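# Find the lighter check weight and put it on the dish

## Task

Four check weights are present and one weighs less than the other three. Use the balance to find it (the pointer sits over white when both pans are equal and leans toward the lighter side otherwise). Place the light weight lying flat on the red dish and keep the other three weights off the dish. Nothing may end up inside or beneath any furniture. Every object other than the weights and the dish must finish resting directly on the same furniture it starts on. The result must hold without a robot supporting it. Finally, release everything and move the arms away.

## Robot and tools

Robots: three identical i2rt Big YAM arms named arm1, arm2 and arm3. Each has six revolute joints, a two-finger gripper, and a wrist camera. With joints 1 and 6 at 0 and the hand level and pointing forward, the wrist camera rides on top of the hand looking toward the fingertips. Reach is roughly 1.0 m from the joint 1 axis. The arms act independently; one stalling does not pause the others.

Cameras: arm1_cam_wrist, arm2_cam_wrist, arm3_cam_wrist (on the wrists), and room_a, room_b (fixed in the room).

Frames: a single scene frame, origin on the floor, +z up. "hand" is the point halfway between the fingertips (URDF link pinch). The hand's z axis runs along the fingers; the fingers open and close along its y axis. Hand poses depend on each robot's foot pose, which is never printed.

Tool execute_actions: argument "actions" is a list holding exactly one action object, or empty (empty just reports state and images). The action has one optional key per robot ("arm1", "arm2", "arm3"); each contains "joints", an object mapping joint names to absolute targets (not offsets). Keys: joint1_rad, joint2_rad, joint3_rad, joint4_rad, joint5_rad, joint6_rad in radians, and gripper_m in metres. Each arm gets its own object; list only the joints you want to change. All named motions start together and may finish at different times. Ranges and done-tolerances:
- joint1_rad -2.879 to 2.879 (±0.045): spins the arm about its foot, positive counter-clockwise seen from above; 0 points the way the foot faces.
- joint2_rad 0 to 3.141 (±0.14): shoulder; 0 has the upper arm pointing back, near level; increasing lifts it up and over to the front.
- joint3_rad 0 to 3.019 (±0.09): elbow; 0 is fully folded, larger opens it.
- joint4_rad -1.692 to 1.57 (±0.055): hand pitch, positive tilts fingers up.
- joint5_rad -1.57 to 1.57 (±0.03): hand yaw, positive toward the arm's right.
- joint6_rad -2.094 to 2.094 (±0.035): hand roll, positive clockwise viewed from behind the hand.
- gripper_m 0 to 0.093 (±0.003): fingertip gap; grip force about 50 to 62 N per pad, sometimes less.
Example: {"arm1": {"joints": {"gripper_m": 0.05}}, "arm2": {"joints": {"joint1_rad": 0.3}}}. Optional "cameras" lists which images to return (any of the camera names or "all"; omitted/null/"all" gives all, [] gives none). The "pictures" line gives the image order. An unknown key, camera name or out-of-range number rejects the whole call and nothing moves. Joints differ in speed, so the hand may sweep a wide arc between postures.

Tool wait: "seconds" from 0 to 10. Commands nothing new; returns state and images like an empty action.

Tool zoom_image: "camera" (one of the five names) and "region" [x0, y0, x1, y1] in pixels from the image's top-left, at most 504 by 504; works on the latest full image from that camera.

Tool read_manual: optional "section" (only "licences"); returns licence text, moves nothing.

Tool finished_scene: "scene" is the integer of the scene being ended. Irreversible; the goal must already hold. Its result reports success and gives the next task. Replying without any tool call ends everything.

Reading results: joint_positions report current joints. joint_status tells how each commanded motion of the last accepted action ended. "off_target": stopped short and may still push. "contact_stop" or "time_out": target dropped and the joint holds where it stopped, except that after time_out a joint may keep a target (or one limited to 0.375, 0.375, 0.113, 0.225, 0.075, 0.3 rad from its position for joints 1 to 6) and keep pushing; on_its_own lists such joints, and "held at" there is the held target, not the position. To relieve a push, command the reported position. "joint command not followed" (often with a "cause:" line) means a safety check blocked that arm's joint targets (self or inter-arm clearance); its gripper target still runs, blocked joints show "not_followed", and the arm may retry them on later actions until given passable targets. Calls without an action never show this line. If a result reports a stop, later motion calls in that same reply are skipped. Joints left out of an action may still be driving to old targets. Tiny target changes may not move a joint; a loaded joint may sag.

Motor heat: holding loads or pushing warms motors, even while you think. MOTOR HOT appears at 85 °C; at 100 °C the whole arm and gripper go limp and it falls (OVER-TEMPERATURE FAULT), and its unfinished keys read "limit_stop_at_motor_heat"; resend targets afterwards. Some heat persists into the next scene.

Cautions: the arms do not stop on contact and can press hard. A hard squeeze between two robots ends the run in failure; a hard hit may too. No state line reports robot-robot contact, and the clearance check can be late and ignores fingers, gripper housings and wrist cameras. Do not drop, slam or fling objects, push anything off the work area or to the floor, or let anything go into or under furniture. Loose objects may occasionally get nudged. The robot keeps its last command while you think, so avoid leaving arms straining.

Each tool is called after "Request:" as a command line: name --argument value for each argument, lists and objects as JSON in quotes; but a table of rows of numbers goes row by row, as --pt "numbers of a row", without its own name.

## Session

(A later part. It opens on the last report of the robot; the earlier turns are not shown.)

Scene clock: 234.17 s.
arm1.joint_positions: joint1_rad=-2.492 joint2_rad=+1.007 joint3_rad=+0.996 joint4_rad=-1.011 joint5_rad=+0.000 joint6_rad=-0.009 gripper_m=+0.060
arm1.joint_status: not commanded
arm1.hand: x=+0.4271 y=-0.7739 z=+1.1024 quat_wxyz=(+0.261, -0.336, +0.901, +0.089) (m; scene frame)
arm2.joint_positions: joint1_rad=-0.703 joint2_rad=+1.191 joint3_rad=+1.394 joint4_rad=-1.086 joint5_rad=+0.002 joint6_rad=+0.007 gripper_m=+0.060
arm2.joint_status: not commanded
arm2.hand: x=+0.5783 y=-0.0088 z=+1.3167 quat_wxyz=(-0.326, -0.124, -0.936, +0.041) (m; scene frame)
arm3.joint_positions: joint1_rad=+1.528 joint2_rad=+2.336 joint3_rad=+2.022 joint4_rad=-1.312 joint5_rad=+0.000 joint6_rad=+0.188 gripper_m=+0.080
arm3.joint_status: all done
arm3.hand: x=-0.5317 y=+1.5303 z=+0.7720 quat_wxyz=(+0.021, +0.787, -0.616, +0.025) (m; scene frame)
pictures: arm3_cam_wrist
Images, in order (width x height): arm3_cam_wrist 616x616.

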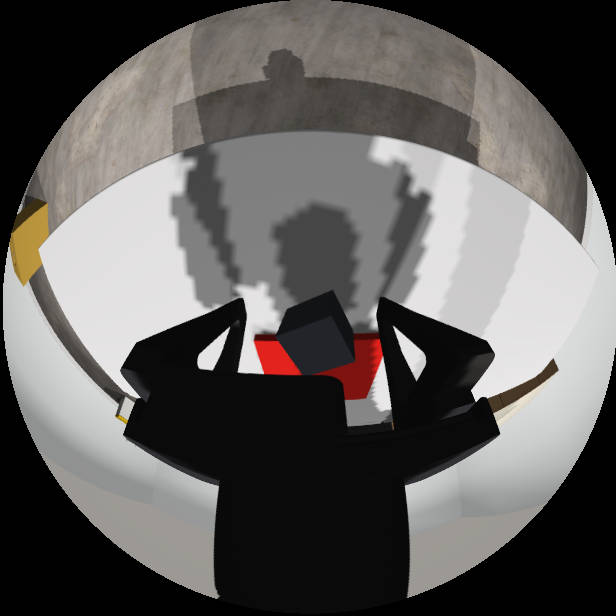

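Wrong roll direction.

Request:
execute_actions --actions '[{"arm3":{"joints":{"joint6_rad":-0.3}}}]' --cameras '["arm3_cam_wrist"]'

Request:
execute_actions --actions '[{"arm3":{"joints":{"gripper_m":0.02}}}]' --cameras '["arm3_cam_wrist"]'

Request:
execute_actions --actions '[{"arm3":{"joints":{"joint2_rad":2.2,"joint3_rad":1.95}}}]' --cameras '[]'

Request:
execute_actions --actions '[{"arm3":{"joints":{"joint2_rad":2.14,"joint3_rad":1.76,"joint4_rad":-1.2}}}]' --cameras '["arm3_cam_wrist","room_a","room_b"]'

Scene clock: 237.83 s.
arm1.joint_positions: joint1_rad=-2.492 joint2_rad=+1.007 joint3_rad=+0.996 joint4_rad=-1.011 joint5_rad=+0.000 joint6_rad=-0.009 gripper_m=+0.060
arm1.joint_status: not commanded
arm1.hand: x=+0.4271 y=-0.7739 z=+1.1024 quat_wxyz=(+0.261, -0.336, +0.901, +0.089) (m; scene frame)
arm2.joint_positions: joint1_rad=-0.703 joint2_rad=+1.191 joint3_rad=+1.394 joint4_rad=-1.086 joint5_rad=+0.002 joint6_rad=+0.007 gripper_m=+0.060
arm2.joint_status: not commanded
arm2.hand: x=+0.5783 y=-0.0088 z=+1.3167 quat_wxyz=(-0.326, -0.124, -0.936, +0.041) (m; scene frame)
arm3.joint_positions: joint1_rad=+1.528 joint2_rad=+2.336 joint3_rad=+2.023 joint4_rad=-1.312 joint5_rad=+0.006 joint6_rad=-0.279 gripper_m=+0.080
arm3.joint_status: all done
arm3.hand: x=-0.5309 y=+1.5313 z=+0.7725 quat_wxyz=(+0.023, +0.908, -0.417, +0.021) (m; scene frame)
pictures: arm3_cam_wrist
Images, in order (width x height): arm3_cam_wrist 616x616.

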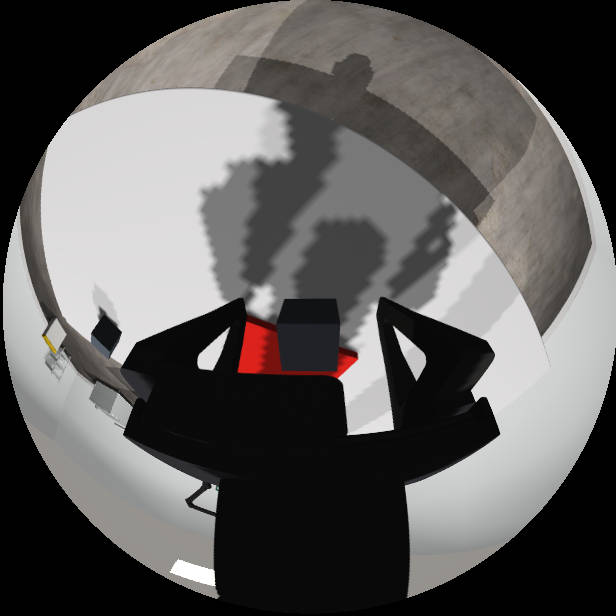

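Scene clock: 238.47 s.
arm1.joint_positions: joint1_rad=-2.492 joint2_rad=+1.007 joint3_rad=+0.996 joint4_rad=-1.011 joint5_rad=+0.000 joint6_rad=-0.009 gripper_m=+0.060
arm1.joint_status: not commanded
arm1.hand: x=+0.4271 y=-0.7739 z=+1.1024 quat_wxyz=(+0.261, -0.336, +0.901, +0.089) (m; scene frame)
arm2.joint_positions: joint1_rad=-0.703 joint2_rad=+1.191 joint3_rad=+1.394 joint4_rad=-1.086 joint5_rad=+0.002 joint6_rad=+0.007 gripper_m=+0.060
arm2.joint_status: not commanded
arm2.hand: x=+0.5783 y=-0.0088 z=+1.3167 quat_wxyz=(-0.326, -0.124, -0.936, +0.041) (m; scene frame)
arm3.joint_positions: joint1_rad=+1.527 joint2_rad=+2.337 joint3_rad=+2.023 joint4_rad=-1.312 joint5_rad=+0.003 joint6_rad=-0.291 gripper_m=+0.029
arm3.joint_status: gripper_m off_target (ended at +0.029, target +0.020)
arm3.hand: x=-0.5312 y=+1.5310 z=+0.7720 quat_wxyz=(+0.025, +0.911, -0.412, +0.020) (m; scene frame)
pictures: arm3_cam_wrist
Images, in order (width x height): arm3_cam_wrist 616x616.

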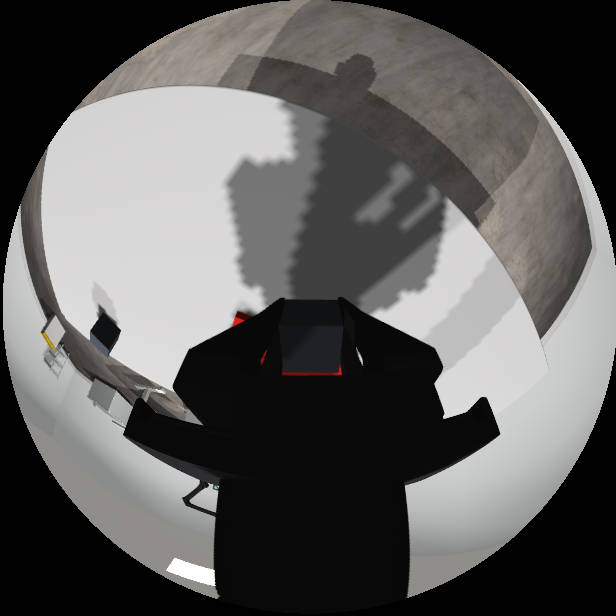

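Scene clock: 239.57 s.
arm1.joint_positions: joint1_rad=-2.492 joint2_rad=+1.007 joint3_rad=+0.996 joint4_rad=-1.011 joint5_rad=+0.000 joint6_rad=-0.009 gripper_m=+0.060
arm1.joint_status: not commanded
arm1.hand: x=+0.4271 y=-0.7739 z=+1.1024 quat_wxyz=(+0.261, -0.336, +0.901, +0.089) (m; scene frame)
arm2.joint_positions: joint1_rad=-0.703 joint2_rad=+1.191 joint3_rad=+1.394 joint4_rad=-1.086 joint5_rad=+0.002 joint6_rad=+0.007 gripper_m=+0.060
arm2.joint_status: not commanded
arm2.hand: x=+0.5783 y=-0.0088 z=+1.3167 quat_wxyz=(-0.326, -0.124, -0.936, +0.041) (m; scene frame)
arm3.joint_positions: joint1_rad=+1.527 joint2_rad=+2.220 joint3_rad=+1.948 joint4_rad=-1.308 joint5_rad=+0.002 joint6_rad=-0.292 gripper_m=+0.029
arm3.joint_status: all done
arm3.hand: x=-0.5255 y=+1.5202 z=+0.8215 quat_wxyz=(+0.010, +0.911, -0.412, +0.002) (m; scene frame)
pictures: none
No camera images: the call's "cameras" was empty. Leave "cameras" out to get every camera's image.

Scene clock: 240.57 s.
arm1.joint_positions: joint1_rad=-2.492 joint2_rad=+1.007 joint3_rad=+0.996 joint4_rad=-1.011 joint5_rad=+0.000 joint6_rad=-0.009 gripper_m=+0.060
arm1.joint_status: not commanded
arm1.hand: x=+0.4271 y=-0.7739 z=+1.1024 quat_wxyz=(+0.261, -0.336, +0.901, +0.089) (m; scene frame)
arm2.joint_positions: joint1_rad=-0.703 joint2_rad=+1.191 joint3_rad=+1.394 joint4_rad=-1.086 joint5_rad=+0.002 joint6_rad=+0.007 gripper_m=+0.060
arm2.joint_status: not commanded
arm2.hand: x=+0.5783 y=-0.0088 z=+1.3167 quat_wxyz=(-0.326, -0.124, -0.936, +0.041) (m; scene frame)
arm3.joint_positions: joint1_rad=+1.527 joint2_rad=+2.167 joint3_rad=+1.755 joint4_rad=-1.217 joint5_rad=+0.002 joint6_rad=-0.292 gripper_m=+0.029
arm3.joint_status: all done
arm3.hand: x=-0.5075 y=+1.4797 z=+0.7872 quat_wxyz=(+0.026, +0.911, -0.411, +0.020) (m; scene frame)
pictures: arm3_cam_wrist, room_a, room_b
Images, in order (width x height): arm3_cam_wrist 616x616, room_a 896x504, room_b 896x504.

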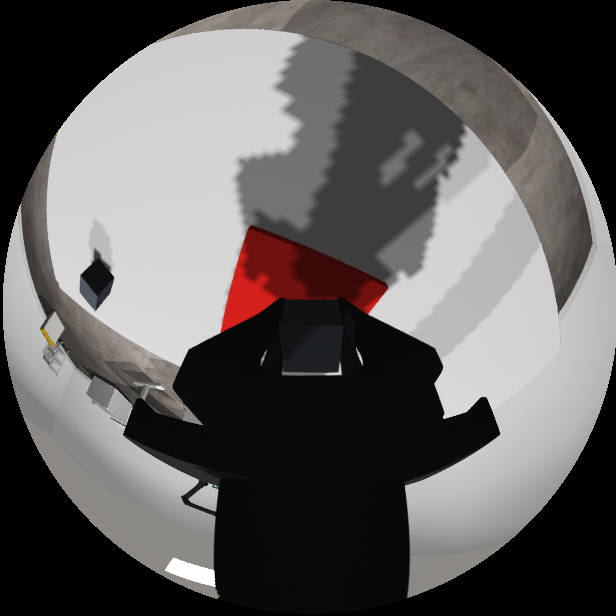

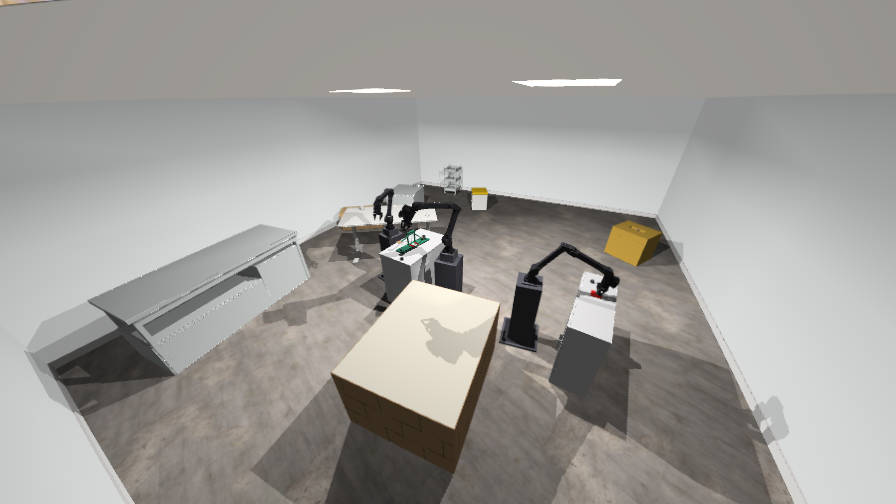

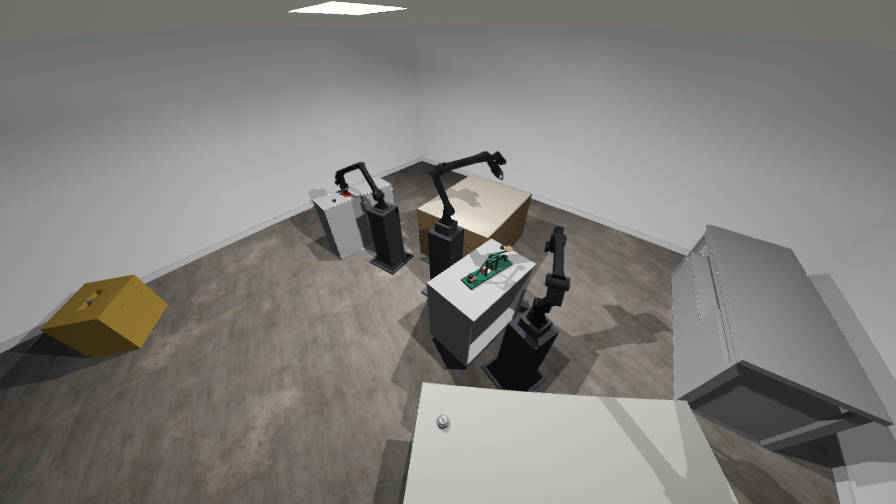

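Request:
execute_actions --actions '[{"arm3":{"joints":{"joint2_rad":2.27,"joint3_rad":1.9,"joint4_rad":-1.27}}}]' --cameras '["arm3_cam_wrist"]'

Scene clock: 242.37 s.
arm1.joint_positions: joint1_rad=-2.492 joint2_rad=+1.007 joint3_rad=+0.996 joint4_rad=-1.011 joint5_rad=+0.000 joint6_rad=-0.009 gripper_m=+0.060
arm1.joint_status: not commanded
arm1.hand: x=+0.4271 y=-0.7739 z=+1.1024 quat_wxyz=(+0.261, -0.336, +0.901, +0.089) (m; scene frame)
arm2.joint_positions: joint1_rad=-0.703 joint2_rad=+1.191 joint3_rad=+1.394 joint4_rad=-1.086 joint5_rad=+0.002 joint6_rad=+0.007 gripper_m=+0.060
arm2.joint_status: not commanded
arm2.hand: x=+0.5783 y=-0.0088 z=+1.3167 quat_wxyz=(-0.326, -0.124, -0.936, +0.041) (m; scene frame)
arm3.joint_positions: joint1_rad=+1.527 joint2_rad=+2.235 joint3_rad=+1.850 joint4_rad=-1.263 joint5_rad=+0.002 joint6_rad=-0.292 gripper_m=+0.029
arm3.joint_status: all done
arm3.hand: x=-0.5149 y=+1.4954 z=+0.7778 quat_wxyz=(+0.032, +0.911, -0.411, +0.027) (m; scene frame)
pictures: arm3_cam_wrist
Images, in order (width x height): arm3_cam_wrist 616x616.

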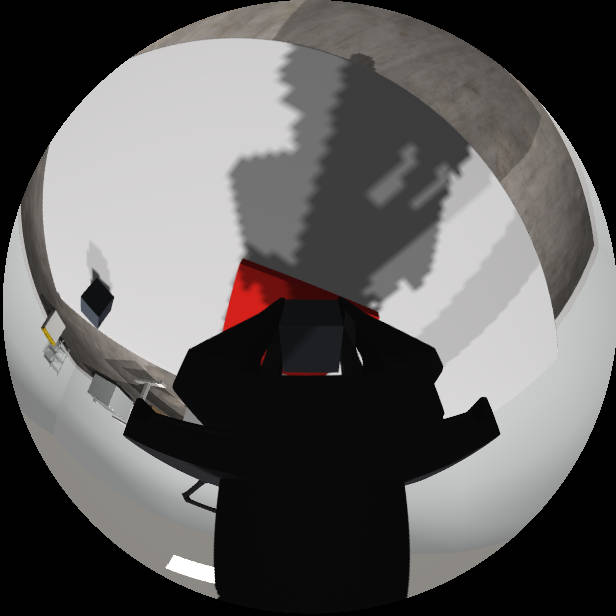

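Request:
execute_actions --actions '[{"arm3":{"joints":{"joint1_rad":1.575,"joint2_rad":2.29,"joint3_rad":1.93,"joint4_rad":-1.28}}}]' --cameras '["arm3_cam_wrist"]'

Request:
execute_actions --actions '[{"arm3":{"joints":{"gripper_m":0.05}}}]' --cameras '[]'

Request:
execute_actions --actions '[{"arm3":{"joints":{"joint2_rad":1.8,"joint3_rad":1.7,"joint4_rad":-1.4}}}]' --cameras '["arm3_cam_wrist"]'

Scene clock: 244.87 s.
arm1.joint_positions: joint1_rad=-2.492 joint2_rad=+1.007 joint3_rad=+0.996 joint4_rad=-1.011 joint5_rad=+0.000 joint6_rad=-0.009 gripper_m=+0.060
arm1.joint_status: not commanded
arm1.hand: x=+0.4271 y=-0.7739 z=+1.1024 quat_wxyz=(+0.261, -0.336, +0.901, +0.089) (m; scene frame)
arm2.joint_positions: joint1_rad=-0.703 joint2_rad=+1.191 joint3_rad=+1.394 joint4_rad=-1.086 joint5_rad=+0.002 joint6_rad=+0.007 gripper_m=+0.060
arm2.joint_status: not commanded
arm2.hand: x=+0.5783 y=-0.0088 z=+1.3167 quat_wxyz=(-0.326, -0.124, -0.936, +0.041) (m; scene frame)
arm3.joint_positions: joint1_rad=+1.569 joint2_rad=+2.253 joint3_rad=+1.882 joint4_rad=-1.269 joint5_rad=+0.002 joint6_rad=-0.292 gripper_m=+0.029
arm3.joint_status: all done
arm3.hand: x=-0.5425 y=+1.4912 z=+0.7774 quat_wxyz=(+0.029, +0.919, -0.392, +0.025) (m; scene frame)
pictures: arm3_cam_wrist
Images, in order (width x height): arm3_cam_wrist 616x616.

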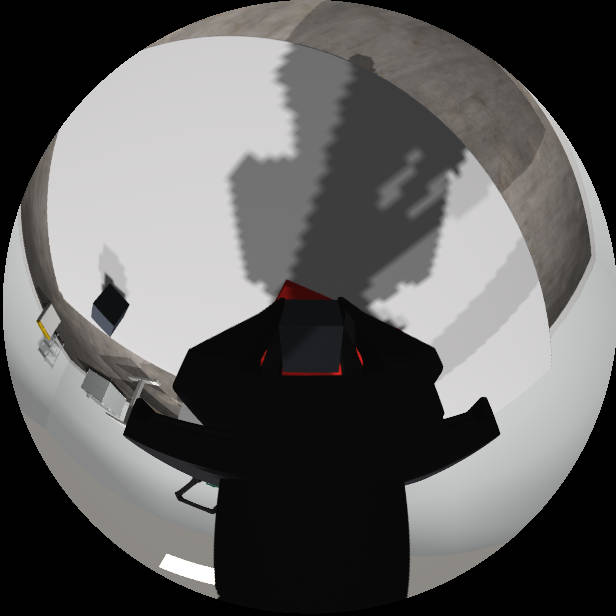

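Scene clock: 245.43 s.
arm1.joint_positions: joint1_rad=-2.492 joint2_rad=+1.007 joint3_rad=+0.996 joint4_rad=-1.011 joint5_rad=+0.000 joint6_rad=-0.009 gripper_m=+0.060
arm1.joint_status: not commanded
arm1.hand: x=+0.4271 y=-0.7739 z=+1.1024 quat_wxyz=(+0.261, -0.336, +0.901, +0.089) (m; scene frame)
arm2.joint_positions: joint1_rad=-0.703 joint2_rad=+1.191 joint3_rad=+1.394 joint4_rad=-1.086 joint5_rad=+0.002 joint6_rad=+0.007 gripper_m=+0.060
arm2.joint_status: not commanded
arm2.hand: x=+0.5783 y=-0.0088 z=+1.3167 quat_wxyz=(-0.326, -0.124, -0.936, +0.041) (m; scene frame)
arm3.joint_positions: joint1_rad=+1.571 joint2_rad=+2.254 joint3_rad=+1.882 joint4_rad=-1.270 joint5_rad=+0.000 joint6_rad=-0.292 gripper_m=+0.050
arm3.joint_status: all done
arm3.hand: x=-0.5441 y=+1.4903 z=+0.7771 quat_wxyz=(+0.030, +0.919, -0.391, +0.025) (m; scene frame)
pictures: none
No camera images: the call's "cameras" was empty. Leave "cameras" out to get every camera's image.

Scene clock: 247.07 s.
arm1.joint_positions: joint1_rad=-2.492 joint2_rad=+1.007 joint3_rad=+0.996 joint4_rad=-1.011 joint5_rad=+0.000 joint6_rad=-0.009 gripper_m=+0.060
arm1.joint_status: not commanded
arm1.hand: x=+0.4271 y=-0.7739 z=+1.1024 quat_wxyz=(+0.261, -0.336, +0.901, +0.089) (m; scene frame)
arm2.joint_positions: joint1_rad=-0.703 joint2_rad=+1.191 joint3_rad=+1.394 joint4_rad=-1.086 joint5_rad=+0.002 joint6_rad=+0.007 gripper_m=+0.060
arm2.joint_status: not commanded
arm2.hand: x=+0.5783 y=-0.0088 z=+1.3167 quat_wxyz=(-0.326, -0.124, -0.936, +0.041) (m; scene frame)
arm3.joint_positions: joint1_rad=+1.571 joint2_rad=+1.802 joint3_rad=+1.690 joint4_rad=-1.387 joint5_rad=+0.000 joint6_rad=-0.293 gripper_m=+0.050
arm3.joint_status: all done
arm3.hand: x=-0.5054 y=+1.4216 z=+0.9761 quat_wxyz=(-0.015, +0.920, -0.391, -0.030) (m; scene frame)
pictures: arm3_cam_wrist
Images, in order (width x height): arm3_cam_wrist 616x616.

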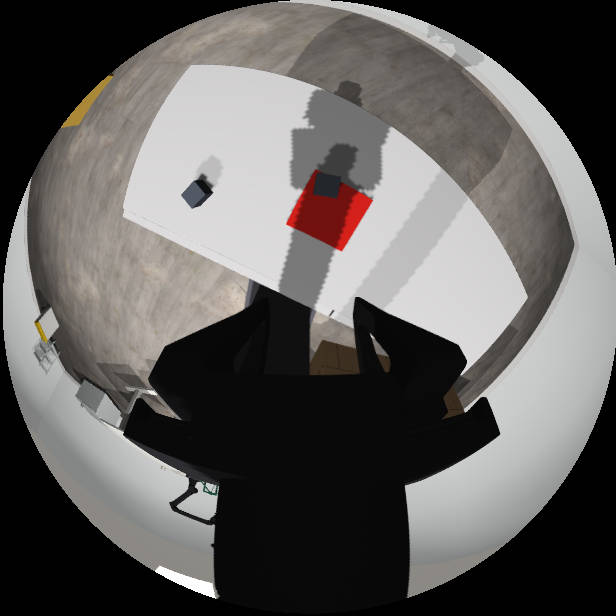

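Request:
zoom_image --camera "arm3_cam_wrist" --region '[260,140,400,270]'

Region (260, 140, 400, 270) of arm3_cam_wrist's 616x616 image, scaled by 3.600, with more detail than that image has; it fills the top 468 rows of this view, and the rest is white.

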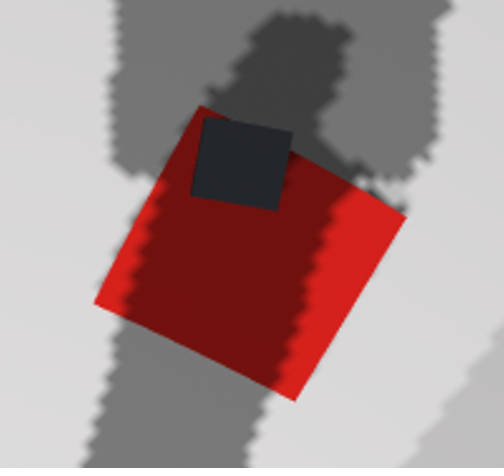

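Request:
execute_actions --actions '[{"arm3":{"joints":{"joint2_rad":2.29,"joint3_rad":1.93,"joint4_rad":-1.28,"gripper_m":0.07}}}]' --cameras '["arm3_cam_wrist"]'

Request:
execute_actions --actions '[{"arm3":{"joints":{"gripper_m":0.02}}}]' --cameras '["arm3_cam_wrist"]'

Request:
execute_actions --actions '[{"arm3":{"joints":{"joint2_rad":2.15,"joint3_rad":1.82,"joint4_rad":-1.25}}}]' --cameras '[]'

Request:
execute_actions --actions '[{"arm3":{"joints":{"joint2_rad":2.21,"joint3_rad":1.77,"joint4_rad":-1.22}}}]' --cameras '[]'

Request:
execute_actions --actions '[{"arm3":{"joints":{"gripper_m":0.05}}}]' --cameras '[]'

Request:
execute_actions --actions '[{"arm3":{"joints":{"joint2_rad":1.8,"joint3_rad":1.7,"joint4_rad":-1.4}}}]' --cameras '["arm3_cam_wrist"]'

Scene clock: 251.83 s.
arm1.joint_positions: joint1_rad=-2.492 joint2_rad=+1.007 joint3_rad=+0.996 joint4_rad=-1.011 joint5_rad=+0.000 joint6_rad=-0.009 gripper_m=+0.060
arm1.joint_status: not commanded
arm1.hand: x=+0.4271 y=-0.7739 z=+1.1024 quat_wxyz=(+0.261, -0.336, +0.901, +0.089) (m; scene frame)
arm2.joint_positions: joint1_rad=-0.703 joint2_rad=+1.191 joint3_rad=+1.394 joint4_rad=-1.086 joint5_rad=+0.002 joint6_rad=+0.007 gripper_m=+0.060
arm2.joint_status: not commanded
arm2.hand: x=+0.5783 y=-0.0088 z=+1.3167 quat_wxyz=(-0.326, -0.124, -0.936, +0.041) (m; scene frame)
arm3.joint_positions: joint1_rad=+1.583 joint2_rad=+2.275 joint3_rad=+1.925 joint4_rad=-1.288 joint5_rad=+0.001 joint6_rad=-0.294 gripper_m=+0.070
arm3.joint_status: all done
arm3.hand: x=-0.5550 y=+1.4948 z=+0.7786 quat_wxyz=(+0.029, +0.922, -0.385, +0.024) (m; scene frame)
pictures: arm3_cam_wrist
Images, in order (width x height): arm3_cam_wrist 616x616.

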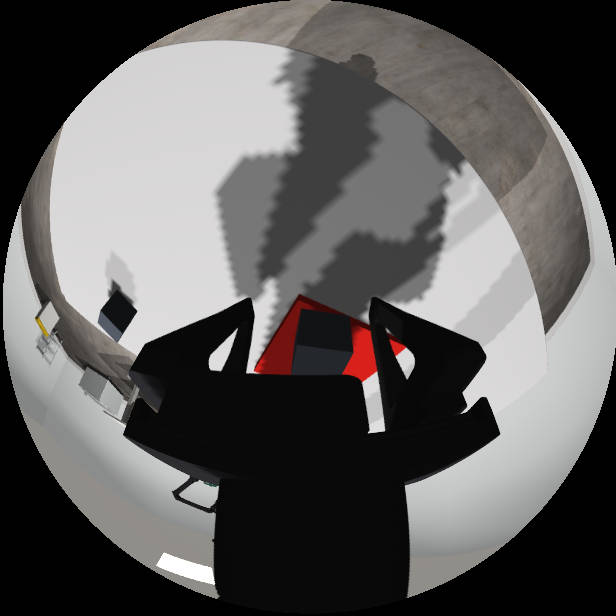

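Scene clock: 252.43 s.
arm1.joint_positions: joint1_rad=-2.492 joint2_rad=+1.007 joint3_rad=+0.996 joint4_rad=-1.011 joint5_rad=+0.000 joint6_rad=-0.009 gripper_m=+0.060
arm1.joint_status: not commanded
arm1.hand: x=+0.4271 y=-0.7739 z=+1.1024 quat_wxyz=(+0.261, -0.336, +0.901, +0.089) (m; scene frame)
arm2.joint_positions: joint1_rad=-0.703 joint2_rad=+1.191 joint3_rad=+1.394 joint4_rad=-1.086 joint5_rad=+0.002 joint6_rad=+0.007 gripper_m=+0.060
arm2.joint_status: not commanded
arm2.hand: x=+0.5783 y=-0.0088 z=+1.3167 quat_wxyz=(-0.326, -0.124, -0.936, +0.041) (m; scene frame)
arm3.joint_positions: joint1_rad=+1.582 joint2_rad=+2.275 joint3_rad=+1.925 joint4_rad=-1.288 joint5_rad=+0.001 joint6_rad=-0.294 gripper_m=+0.029
arm3.joint_status: gripper_m off_target (ended at +0.029, target +0.020)
arm3.hand: x=-0.5548 y=+1.4949 z=+0.7786 quat_wxyz=(+0.029, +0.922, -0.385, +0.024) (m; scene frame)
pictures: arm3_cam_wrist
Images, in order (width x height): arm3_cam_wrist 616x616.

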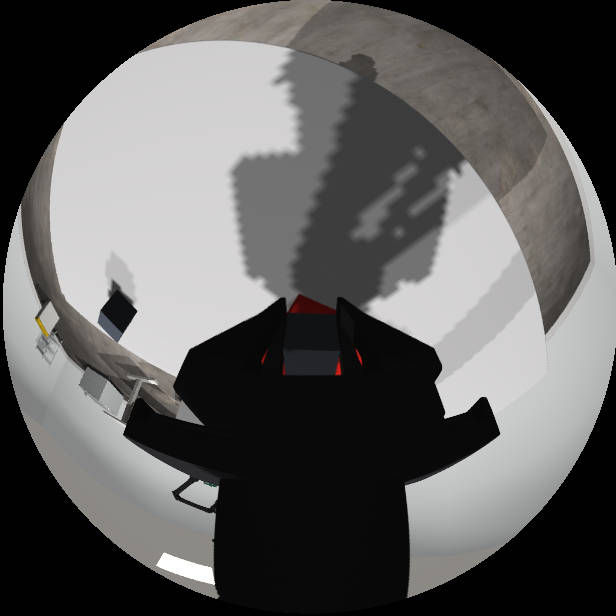

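Scene clock: 253.40 s.
arm1.joint_positions: joint1_rad=-2.492 joint2_rad=+1.007 joint3_rad=+0.996 joint4_rad=-1.011 joint5_rad=+0.000 joint6_rad=-0.009 gripper_m=+0.060
arm1.joint_status: not commanded
arm1.hand: x=+0.4271 y=-0.7739 z=+1.1024 quat_wxyz=(+0.261, -0.336, +0.901, +0.089) (m; scene frame)
arm2.joint_positions: joint1_rad=-0.703 joint2_rad=+1.191 joint3_rad=+1.394 joint4_rad=-1.086 joint5_rad=+0.002 joint6_rad=+0.007 gripper_m=+0.060
arm2.joint_status: not commanded
arm2.hand: x=+0.5783 y=-0.0088 z=+1.3167 quat_wxyz=(-0.326, -0.124, -0.936, +0.041) (m; scene frame)
arm3.joint_positions: joint1_rad=+1.582 joint2_rad=+2.180 joint3_rad=+1.818 joint4_rad=-1.263 joint5_rad=+0.001 joint6_rad=-0.294 gripper_m=+0.029
arm3.joint_status: all done
arm3.hand: x=-0.5439 y=+1.4750 z=+0.8014 quat_wxyz=(+0.025, +0.922, -0.385, +0.019) (m; scene frame)
pictures: none
No camera images: the call's "cameras" was empty. Leave "cameras" out to get every camera's image.

Scene clock: 254.20 s.
arm1.joint_positions: joint1_rad=-2.492 joint2_rad=+1.007 joint3_rad=+0.996 joint4_rad=-1.011 joint5_rad=+0.000 joint6_rad=-0.009 gripper_m=+0.060
arm1.joint_status: not commanded
arm1.hand: x=+0.4271 y=-0.7739 z=+1.1024 quat_wxyz=(+0.261, -0.336, +0.901, +0.089) (m; scene frame)
arm2.joint_positions: joint1_rad=-0.703 joint2_rad=+1.191 joint3_rad=+1.394 joint4_rad=-1.086 joint5_rad=+0.002 joint6_rad=+0.007 gripper_m=+0.060
arm2.joint_status: not commanded
arm2.hand: x=+0.5783 y=-0.0088 z=+1.3167 quat_wxyz=(-0.326, -0.124, -0.936, +0.041) (m; scene frame)
arm3.joint_positions: joint1_rad=+1.582 joint2_rad=+2.194 joint3_rad=+1.775 joint4_rad=-1.233 joint5_rad=+0.000 joint6_rad=-0.294 gripper_m=+0.029
arm3.joint_status: all done
arm3.hand: x=-0.5391 y=+1.4649 z=+0.7781 quat_wxyz=(+0.033, +0.922, -0.385, +0.029) (m; scene frame)
pictures: none
No camera images: the call's "cameras" was empty. Leave "cameras" out to get every camera's image.

Scene clock: 254.73 s.
arm1.joint_positions: joint1_rad=-2.492 joint2_rad=+1.007 joint3_rad=+0.996 joint4_rad=-1.011 joint5_rad=+0.000 joint6_rad=-0.009 gripper_m=+0.060
arm1.joint_status: not commanded
arm1.hand: x=+0.4271 y=-0.7739 z=+1.1024 quat_wxyz=(+0.261, -0.336, +0.901, +0.089) (m; scene frame)
arm2.joint_positions: joint1_rad=-0.703 joint2_rad=+1.191 joint3_rad=+1.394 joint4_rad=-1.086 joint5_rad=+0.002 joint6_rad=+0.007 gripper_m=+0.060
arm2.joint_status: not commanded
arm2.hand: x=+0.5783 y=-0.0088 z=+1.3167 quat_wxyz=(-0.326, -0.124, -0.936, +0.041) (m; scene frame)
arm3.joint_positions: joint1_rad=+1.582 joint2_rad=+2.194 joint3_rad=+1.775 joint4_rad=-1.233 joint5_rad=+0.000 joint6_rad=-0.294 gripper_m=+0.050
arm3.joint_status: all done
arm3.hand: x=-0.5391 y=+1.4649 z=+0.7781 quat_wxyz=(+0.033, +0.922, -0.385, +0.029) (m; scene frame)
pictures: none
No camera images: the call's "cameras" was empty. Leave "cameras" out to get every camera's image.

Scene clock: 256.30 s.
arm1.joint_positions: joint1_rad=-2.492 joint2_rad=+1.007 joint3_rad=+0.996 joint4_rad=-1.011 joint5_rad=+0.000 joint6_rad=-0.009 gripper_m=+0.060
arm1.joint_status: not commanded
arm1.hand: x=+0.4271 y=-0.7739 z=+1.1024 quat_wxyz=(+0.261, -0.336, +0.901, +0.089) (m; scene frame)
arm2.joint_positions: joint1_rad=-0.703 joint2_rad=+1.191 joint3_rad=+1.394 joint4_rad=-1.086 joint5_rad=+0.002 joint6_rad=+0.007 gripper_m=+0.060
arm2.joint_status: not commanded
arm2.hand: x=+0.5783 y=-0.0088 z=+1.3167 quat_wxyz=(-0.326, -0.124, -0.936, +0.041) (m; scene frame)
arm3.joint_positions: joint1_rad=+1.582 joint2_rad=+1.803 joint3_rad=+1.683 joint4_rad=-1.384 joint5_rad=+0.000 joint6_rad=-0.294 gripper_m=+0.050
arm3.joint_status: all done
arm3.hand: x=-0.5107 y=+1.4174 z=+0.9725 quat_wxyz=(-0.013, +0.922, -0.385, -0.028) (m; scene frame)
pictures: arm3_cam_wrist
Images, in order (width x height): arm3_cam_wrist 616x616.

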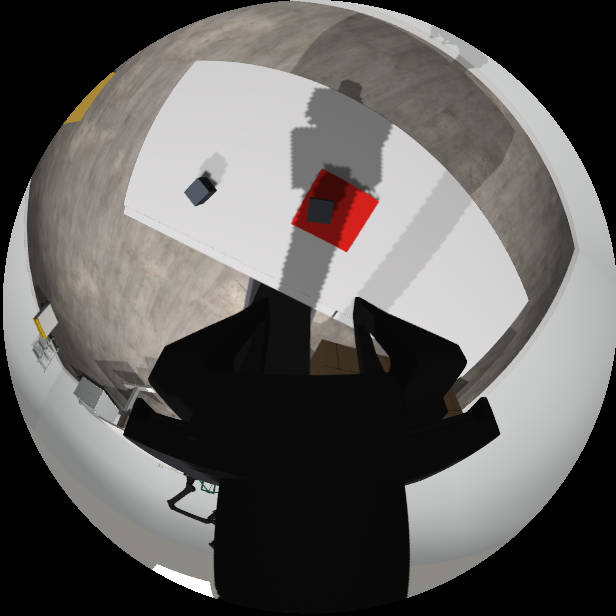

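Request:
finished_scene --scene 2

The scene is finished: the task was done.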